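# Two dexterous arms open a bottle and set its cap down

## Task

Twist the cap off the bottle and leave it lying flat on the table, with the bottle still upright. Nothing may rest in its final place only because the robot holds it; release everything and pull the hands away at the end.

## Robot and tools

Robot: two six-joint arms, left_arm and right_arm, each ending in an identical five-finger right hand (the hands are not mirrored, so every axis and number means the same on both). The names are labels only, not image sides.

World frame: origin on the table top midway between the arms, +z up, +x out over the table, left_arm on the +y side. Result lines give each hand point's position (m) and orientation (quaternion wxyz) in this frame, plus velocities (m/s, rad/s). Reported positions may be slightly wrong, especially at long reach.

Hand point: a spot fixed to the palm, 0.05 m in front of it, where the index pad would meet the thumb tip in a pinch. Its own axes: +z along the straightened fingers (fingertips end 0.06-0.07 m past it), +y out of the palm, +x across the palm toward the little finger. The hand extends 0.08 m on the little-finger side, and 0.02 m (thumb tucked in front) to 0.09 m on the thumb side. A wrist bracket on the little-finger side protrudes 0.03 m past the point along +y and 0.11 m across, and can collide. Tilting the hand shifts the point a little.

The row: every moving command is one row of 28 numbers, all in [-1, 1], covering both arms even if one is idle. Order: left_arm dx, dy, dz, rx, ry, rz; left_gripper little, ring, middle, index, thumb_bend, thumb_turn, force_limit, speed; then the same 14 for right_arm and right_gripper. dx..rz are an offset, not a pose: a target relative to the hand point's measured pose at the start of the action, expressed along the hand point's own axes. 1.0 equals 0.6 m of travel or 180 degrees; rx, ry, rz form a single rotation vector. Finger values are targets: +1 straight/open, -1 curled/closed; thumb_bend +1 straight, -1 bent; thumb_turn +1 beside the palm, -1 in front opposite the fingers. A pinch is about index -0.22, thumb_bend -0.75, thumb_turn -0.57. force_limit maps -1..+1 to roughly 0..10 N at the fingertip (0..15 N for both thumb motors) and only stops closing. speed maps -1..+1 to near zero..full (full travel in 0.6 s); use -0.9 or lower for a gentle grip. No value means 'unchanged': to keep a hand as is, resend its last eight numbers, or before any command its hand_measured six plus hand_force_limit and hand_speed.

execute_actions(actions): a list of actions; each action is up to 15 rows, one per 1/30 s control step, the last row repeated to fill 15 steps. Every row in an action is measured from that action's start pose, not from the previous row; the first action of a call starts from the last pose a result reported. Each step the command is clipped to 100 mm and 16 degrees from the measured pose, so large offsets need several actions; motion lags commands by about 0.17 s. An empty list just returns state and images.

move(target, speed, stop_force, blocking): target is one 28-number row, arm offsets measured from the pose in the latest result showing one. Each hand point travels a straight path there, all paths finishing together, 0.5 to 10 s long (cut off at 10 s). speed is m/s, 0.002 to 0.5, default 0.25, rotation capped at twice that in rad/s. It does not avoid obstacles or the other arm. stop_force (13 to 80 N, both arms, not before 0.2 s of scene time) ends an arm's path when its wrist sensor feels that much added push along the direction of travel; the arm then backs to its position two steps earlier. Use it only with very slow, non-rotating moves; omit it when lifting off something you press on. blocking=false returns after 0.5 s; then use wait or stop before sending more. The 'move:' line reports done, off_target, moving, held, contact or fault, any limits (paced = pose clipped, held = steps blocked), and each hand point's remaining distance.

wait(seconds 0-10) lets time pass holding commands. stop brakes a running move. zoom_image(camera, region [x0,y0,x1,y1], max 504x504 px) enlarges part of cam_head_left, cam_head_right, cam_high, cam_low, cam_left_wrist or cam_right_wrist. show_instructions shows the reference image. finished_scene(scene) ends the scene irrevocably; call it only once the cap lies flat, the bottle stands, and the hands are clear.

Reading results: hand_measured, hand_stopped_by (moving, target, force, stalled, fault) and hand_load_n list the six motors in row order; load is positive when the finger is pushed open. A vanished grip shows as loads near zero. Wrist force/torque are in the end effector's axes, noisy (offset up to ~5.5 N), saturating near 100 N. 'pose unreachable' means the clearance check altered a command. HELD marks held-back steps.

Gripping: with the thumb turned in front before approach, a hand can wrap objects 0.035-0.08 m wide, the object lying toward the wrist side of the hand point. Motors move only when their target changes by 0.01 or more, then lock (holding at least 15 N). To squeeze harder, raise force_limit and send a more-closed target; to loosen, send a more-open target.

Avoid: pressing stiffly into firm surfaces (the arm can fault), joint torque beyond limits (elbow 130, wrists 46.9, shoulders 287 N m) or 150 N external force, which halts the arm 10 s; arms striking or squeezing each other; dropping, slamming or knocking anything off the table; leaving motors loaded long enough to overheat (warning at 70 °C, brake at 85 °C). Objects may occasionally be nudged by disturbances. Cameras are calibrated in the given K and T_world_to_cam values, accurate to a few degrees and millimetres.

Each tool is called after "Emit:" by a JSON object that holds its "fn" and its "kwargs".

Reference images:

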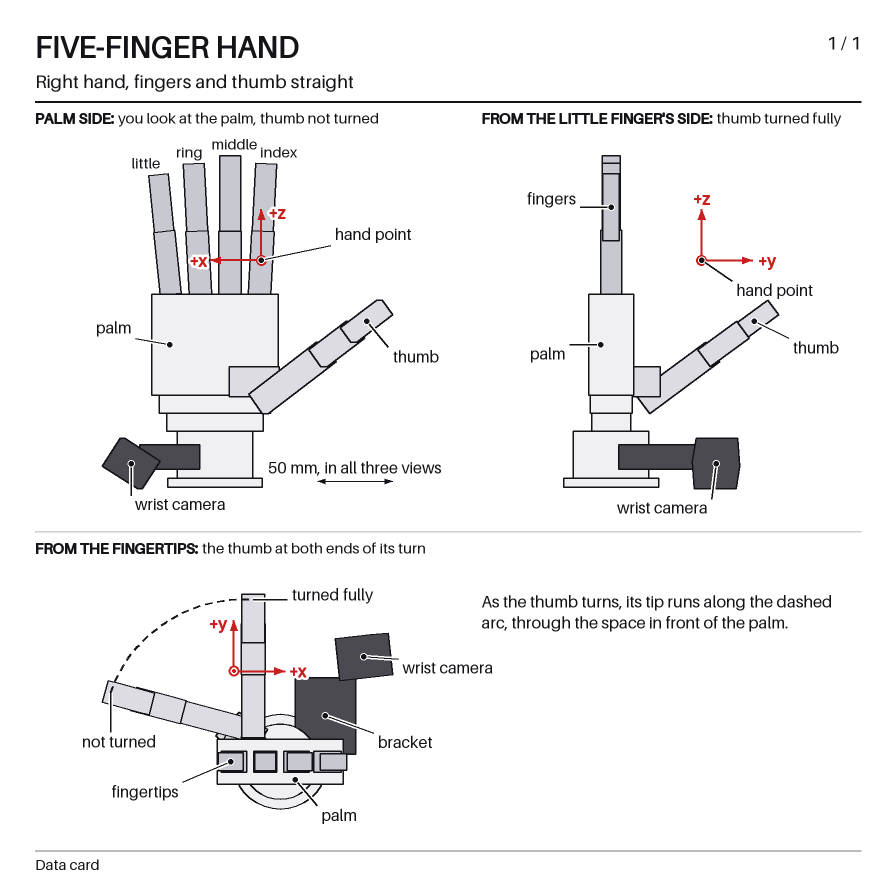

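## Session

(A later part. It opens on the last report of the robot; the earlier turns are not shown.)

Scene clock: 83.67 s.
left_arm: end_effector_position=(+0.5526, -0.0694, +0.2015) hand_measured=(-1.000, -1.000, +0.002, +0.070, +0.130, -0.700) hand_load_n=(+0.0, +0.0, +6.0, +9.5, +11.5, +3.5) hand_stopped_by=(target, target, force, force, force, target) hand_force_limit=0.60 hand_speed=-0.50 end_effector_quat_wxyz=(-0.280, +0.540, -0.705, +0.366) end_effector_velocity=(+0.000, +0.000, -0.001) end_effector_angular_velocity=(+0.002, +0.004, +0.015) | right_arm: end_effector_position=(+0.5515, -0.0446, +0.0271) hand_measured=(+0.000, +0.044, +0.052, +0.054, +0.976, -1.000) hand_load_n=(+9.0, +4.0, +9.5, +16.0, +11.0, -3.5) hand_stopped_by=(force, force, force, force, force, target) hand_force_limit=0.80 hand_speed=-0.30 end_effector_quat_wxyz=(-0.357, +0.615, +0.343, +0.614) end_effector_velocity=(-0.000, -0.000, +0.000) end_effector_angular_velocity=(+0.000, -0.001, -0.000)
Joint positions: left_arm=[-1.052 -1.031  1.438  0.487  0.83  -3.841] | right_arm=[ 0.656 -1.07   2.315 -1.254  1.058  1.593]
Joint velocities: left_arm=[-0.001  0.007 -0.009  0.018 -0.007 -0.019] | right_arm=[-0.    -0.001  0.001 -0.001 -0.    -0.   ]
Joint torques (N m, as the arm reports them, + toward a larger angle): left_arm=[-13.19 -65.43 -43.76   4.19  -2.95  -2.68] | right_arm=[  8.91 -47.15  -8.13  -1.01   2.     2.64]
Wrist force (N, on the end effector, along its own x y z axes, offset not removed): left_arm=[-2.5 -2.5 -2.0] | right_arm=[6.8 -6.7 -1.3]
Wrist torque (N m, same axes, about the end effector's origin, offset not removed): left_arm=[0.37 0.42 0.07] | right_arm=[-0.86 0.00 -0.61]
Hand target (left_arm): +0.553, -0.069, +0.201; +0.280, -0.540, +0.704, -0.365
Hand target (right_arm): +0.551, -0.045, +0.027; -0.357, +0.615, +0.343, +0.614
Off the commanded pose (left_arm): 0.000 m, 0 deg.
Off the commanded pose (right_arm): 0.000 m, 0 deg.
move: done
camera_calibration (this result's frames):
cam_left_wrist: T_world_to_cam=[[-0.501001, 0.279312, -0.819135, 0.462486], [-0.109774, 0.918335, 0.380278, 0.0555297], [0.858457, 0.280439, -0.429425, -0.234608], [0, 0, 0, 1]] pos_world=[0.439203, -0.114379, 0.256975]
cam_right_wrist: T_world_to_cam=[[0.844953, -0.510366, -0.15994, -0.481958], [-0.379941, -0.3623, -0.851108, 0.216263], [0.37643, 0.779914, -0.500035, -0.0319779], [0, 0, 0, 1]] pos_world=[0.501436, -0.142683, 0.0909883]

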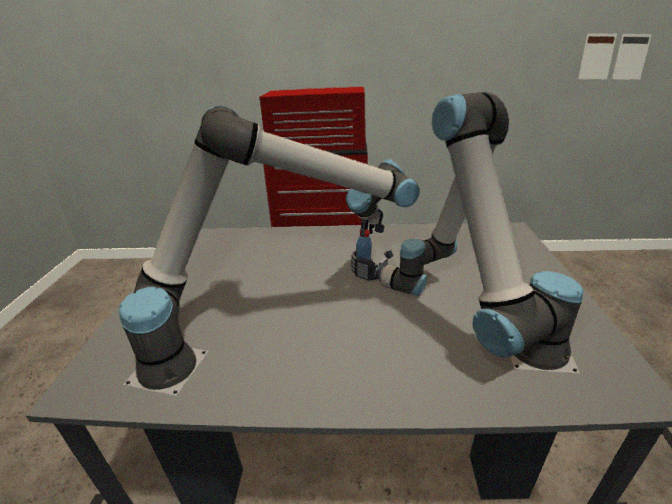

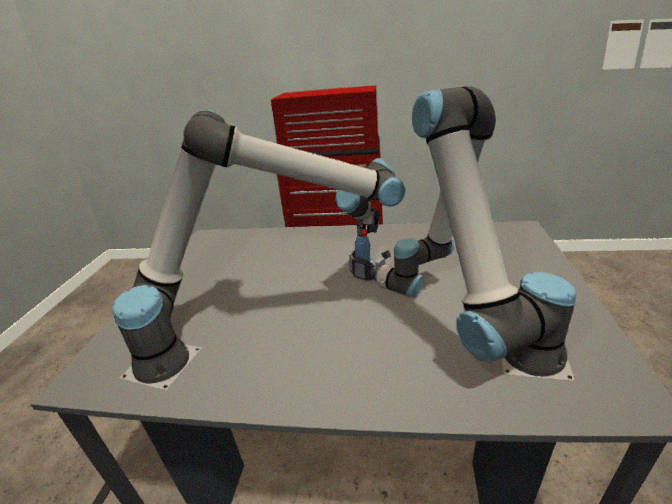

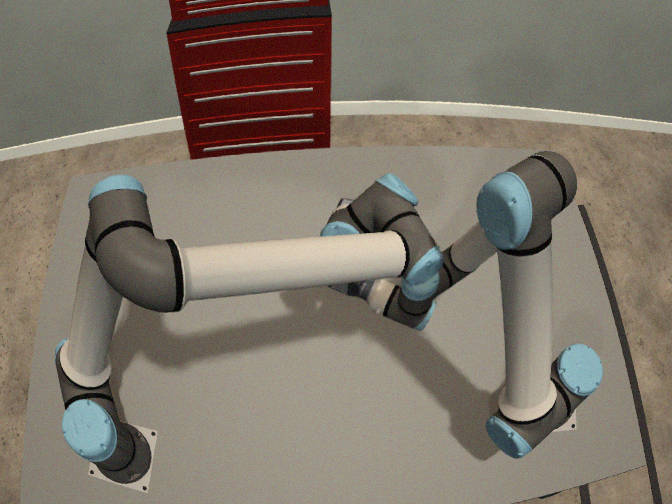

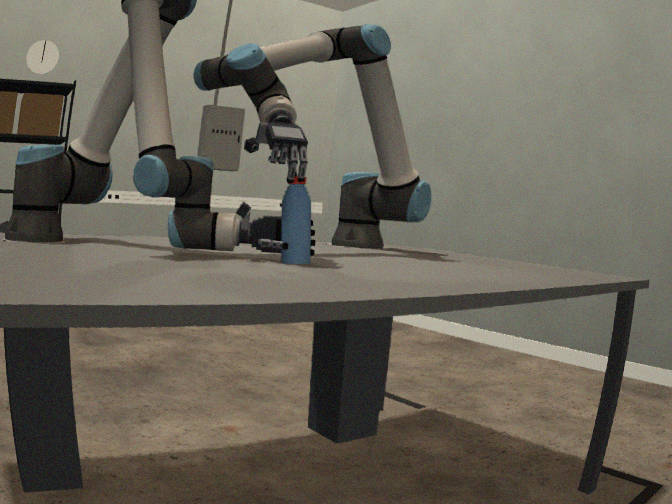

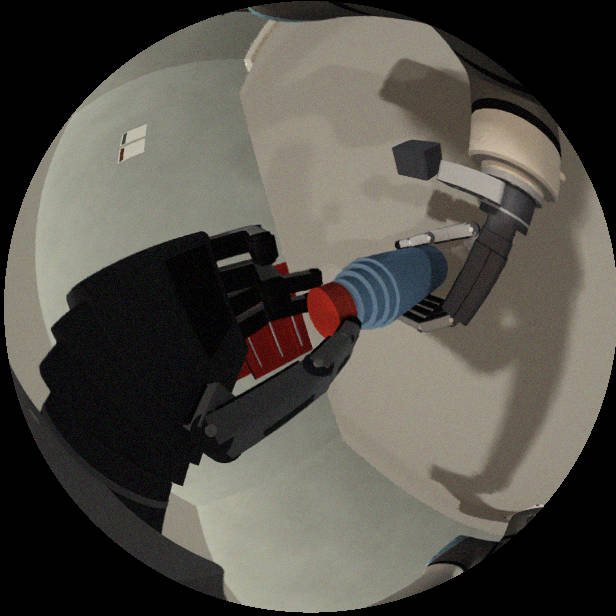

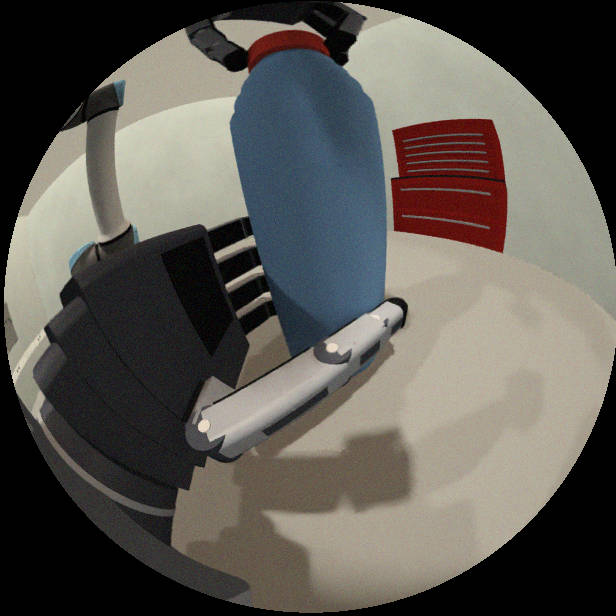

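Forces are low; test lifting (4 cm) gently.

Emit:
{"fn": "move", "kwargs": {"target": [0,-0.054,-0.039,0,0,0,-1,-1,-0.6,-0.6,-1,-0.7,0.6,-0.5, 0,0,0,0,0,0,-1,-1,-1,-1,-1,-1,0.8,-0.3], "speed": 0.03, "stop_force": 13}}

Scene clock: 85.53 s.
left_arm: end_effector_position=(+0.5522, -0.0693, +0.2411) hand_measured=(-1.000, -1.000, +0.002, +0.070, +0.130, -0.700) hand_load_n=(+0.0, +0.0, +5.0, +8.5, +12.5, +2.5) hand_stopped_by=(target, target, force, force, force, target) hand_force_limit=0.60 hand_speed=-0.50 end_effector_quat_wxyz=(-0.280, +0.540, -0.705, +0.366) end_effector_velocity=(+0.000, +0.000, +0.002) end_effector_angular_velocity=(+0.000, +0.000, +0.000) | right_arm: end_effector_position=(+0.5515, -0.0446, +0.0271) hand_measured=(+0.000, +0.044, +0.052, +0.054, +0.976, -1.000) hand_load_n=(+8.5, +4.0, +10.0, +16.0, +11.0, -3.0) hand_stopped_by=(force, force, force, force, force, target) hand_force_limit=0.80 hand_speed=-0.30 end_effector_quat_wxyz=(-0.357, +0.615, +0.343, +0.614) end_effector_velocity=(-0.001, -0.001, -0.001) end_effector_angular_velocity=(-0.001, +0.002, -0.000)
Joint positions: left_arm=[-1.052 -1.055  1.403  0.548  0.83  -3.842] | right_arm=[ 0.656 -1.07   2.315 -1.254  1.058  1.593]
Joint velocities: left_arm=[ 0.    -0.001 -0.002  0.004  0.    -0.   ] | right_arm=[0.    0.001 0.001 0.    0.    0.   ]
Joint torques (N m, as the arm reports them, + toward a larger angle): left_arm=[-10.82 -84.6  -46.93   3.85   1.58   1.42] | right_arm=[  8.75 -49.49  -8.5   -0.99   1.73   2.7 ]
Wrist force (N, on the end effector, along its own x y z axes, offset not removed): left_arm=[0.4 -0.8 -2.1] | right_arm=[7.8 -5.6 1.3]
Wrist torque (N m, same axes, about the end effector's origin, offset not removed): left_arm=[-0.22 0.03 -0.05] | right_arm=[-1.17 -0.19 -0.15]
Hand target (left_arm): +0.552, -0.069, +0.241; +0.280, -0.540, +0.705, -0.366
Hand target (right_arm): +0.551, -0.045, +0.027; -0.357, +0.615, +0.343, +0.614
Off the commanded pose (left_arm): 0.000 m, 0 deg.
Off the commanded pose (right_arm): 0.000 m, 0 deg.
move: done
camera_calibration (this result's frames):
cam_left_wrist: T_world_to_cam=[[-0.500993, 0.279311, -0.819141, 0.494697], [-0.109776, 0.918336, 0.380275, 0.0403202], [0.858461, 0.280437, -0.429418, -0.217245], [0, 0, 0, 1]] pos_world=[0.438762, -0.114279, 0.296605]
cam_right_wrist: T_world_to_cam=[[0.844953, -0.510366, -0.15994, -0.481958], [-0.37994, -0.3623, -0.851108, 0.216263], [0.37643, 0.779914, -0.500035, -0.031978], [0, 0, 0, 1]] pos_world=[0.501436, -0.142683, 0.0909885]

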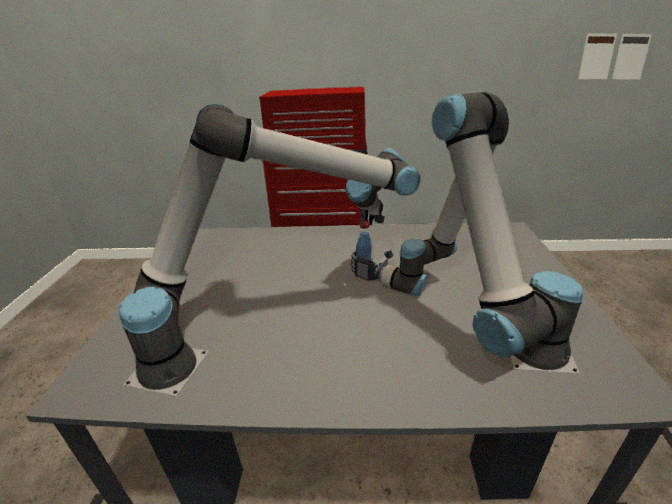

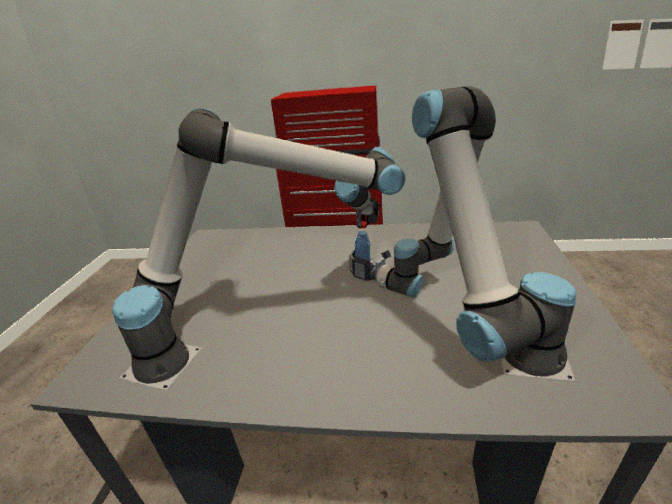

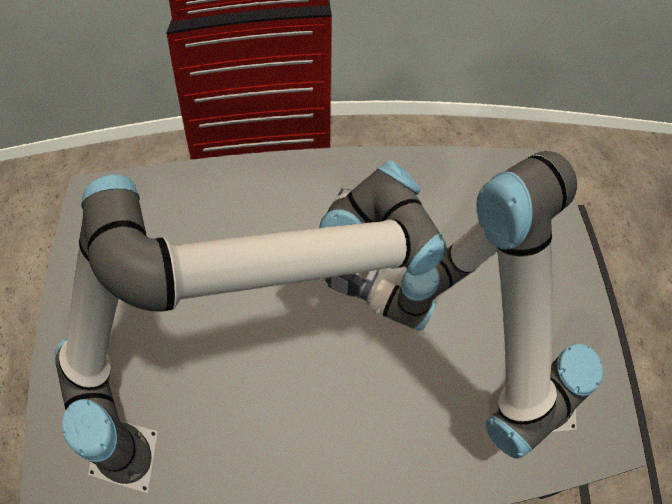

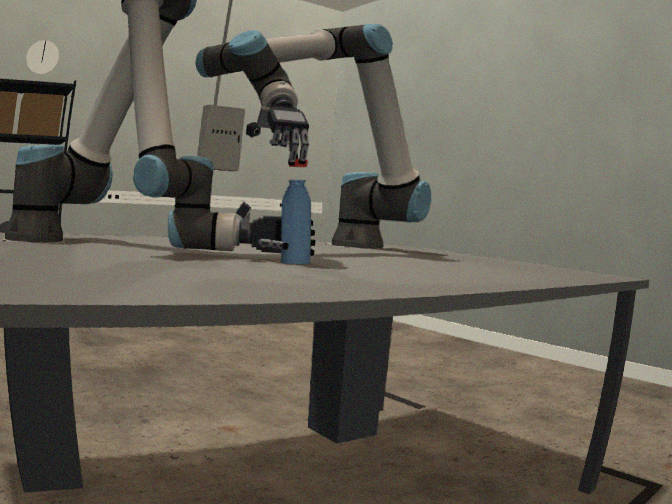

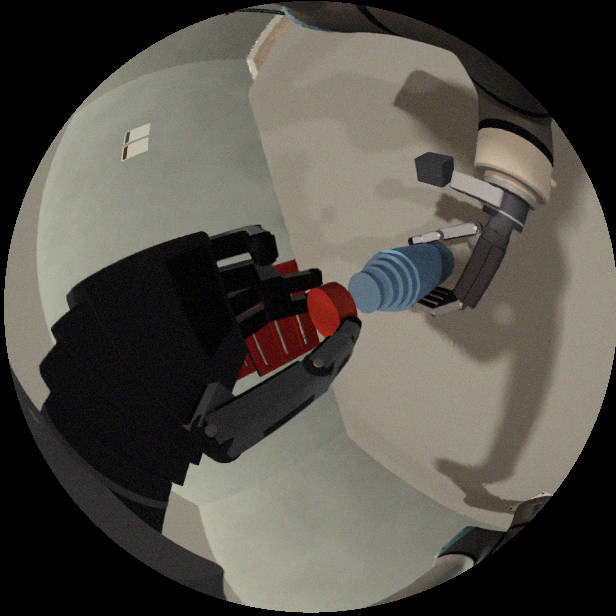

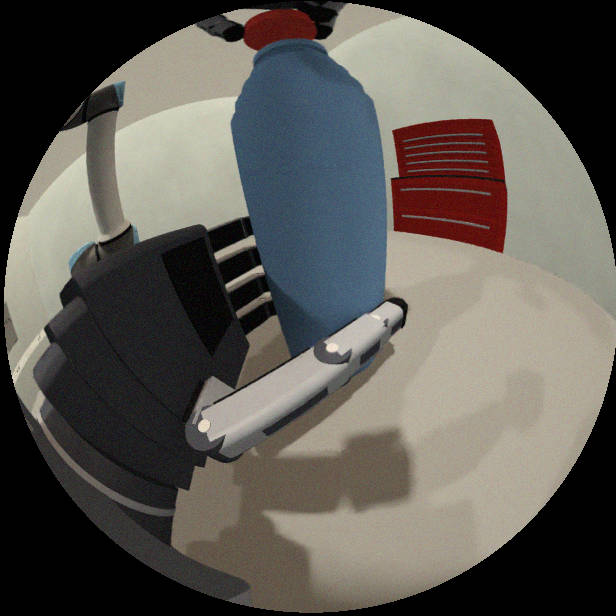

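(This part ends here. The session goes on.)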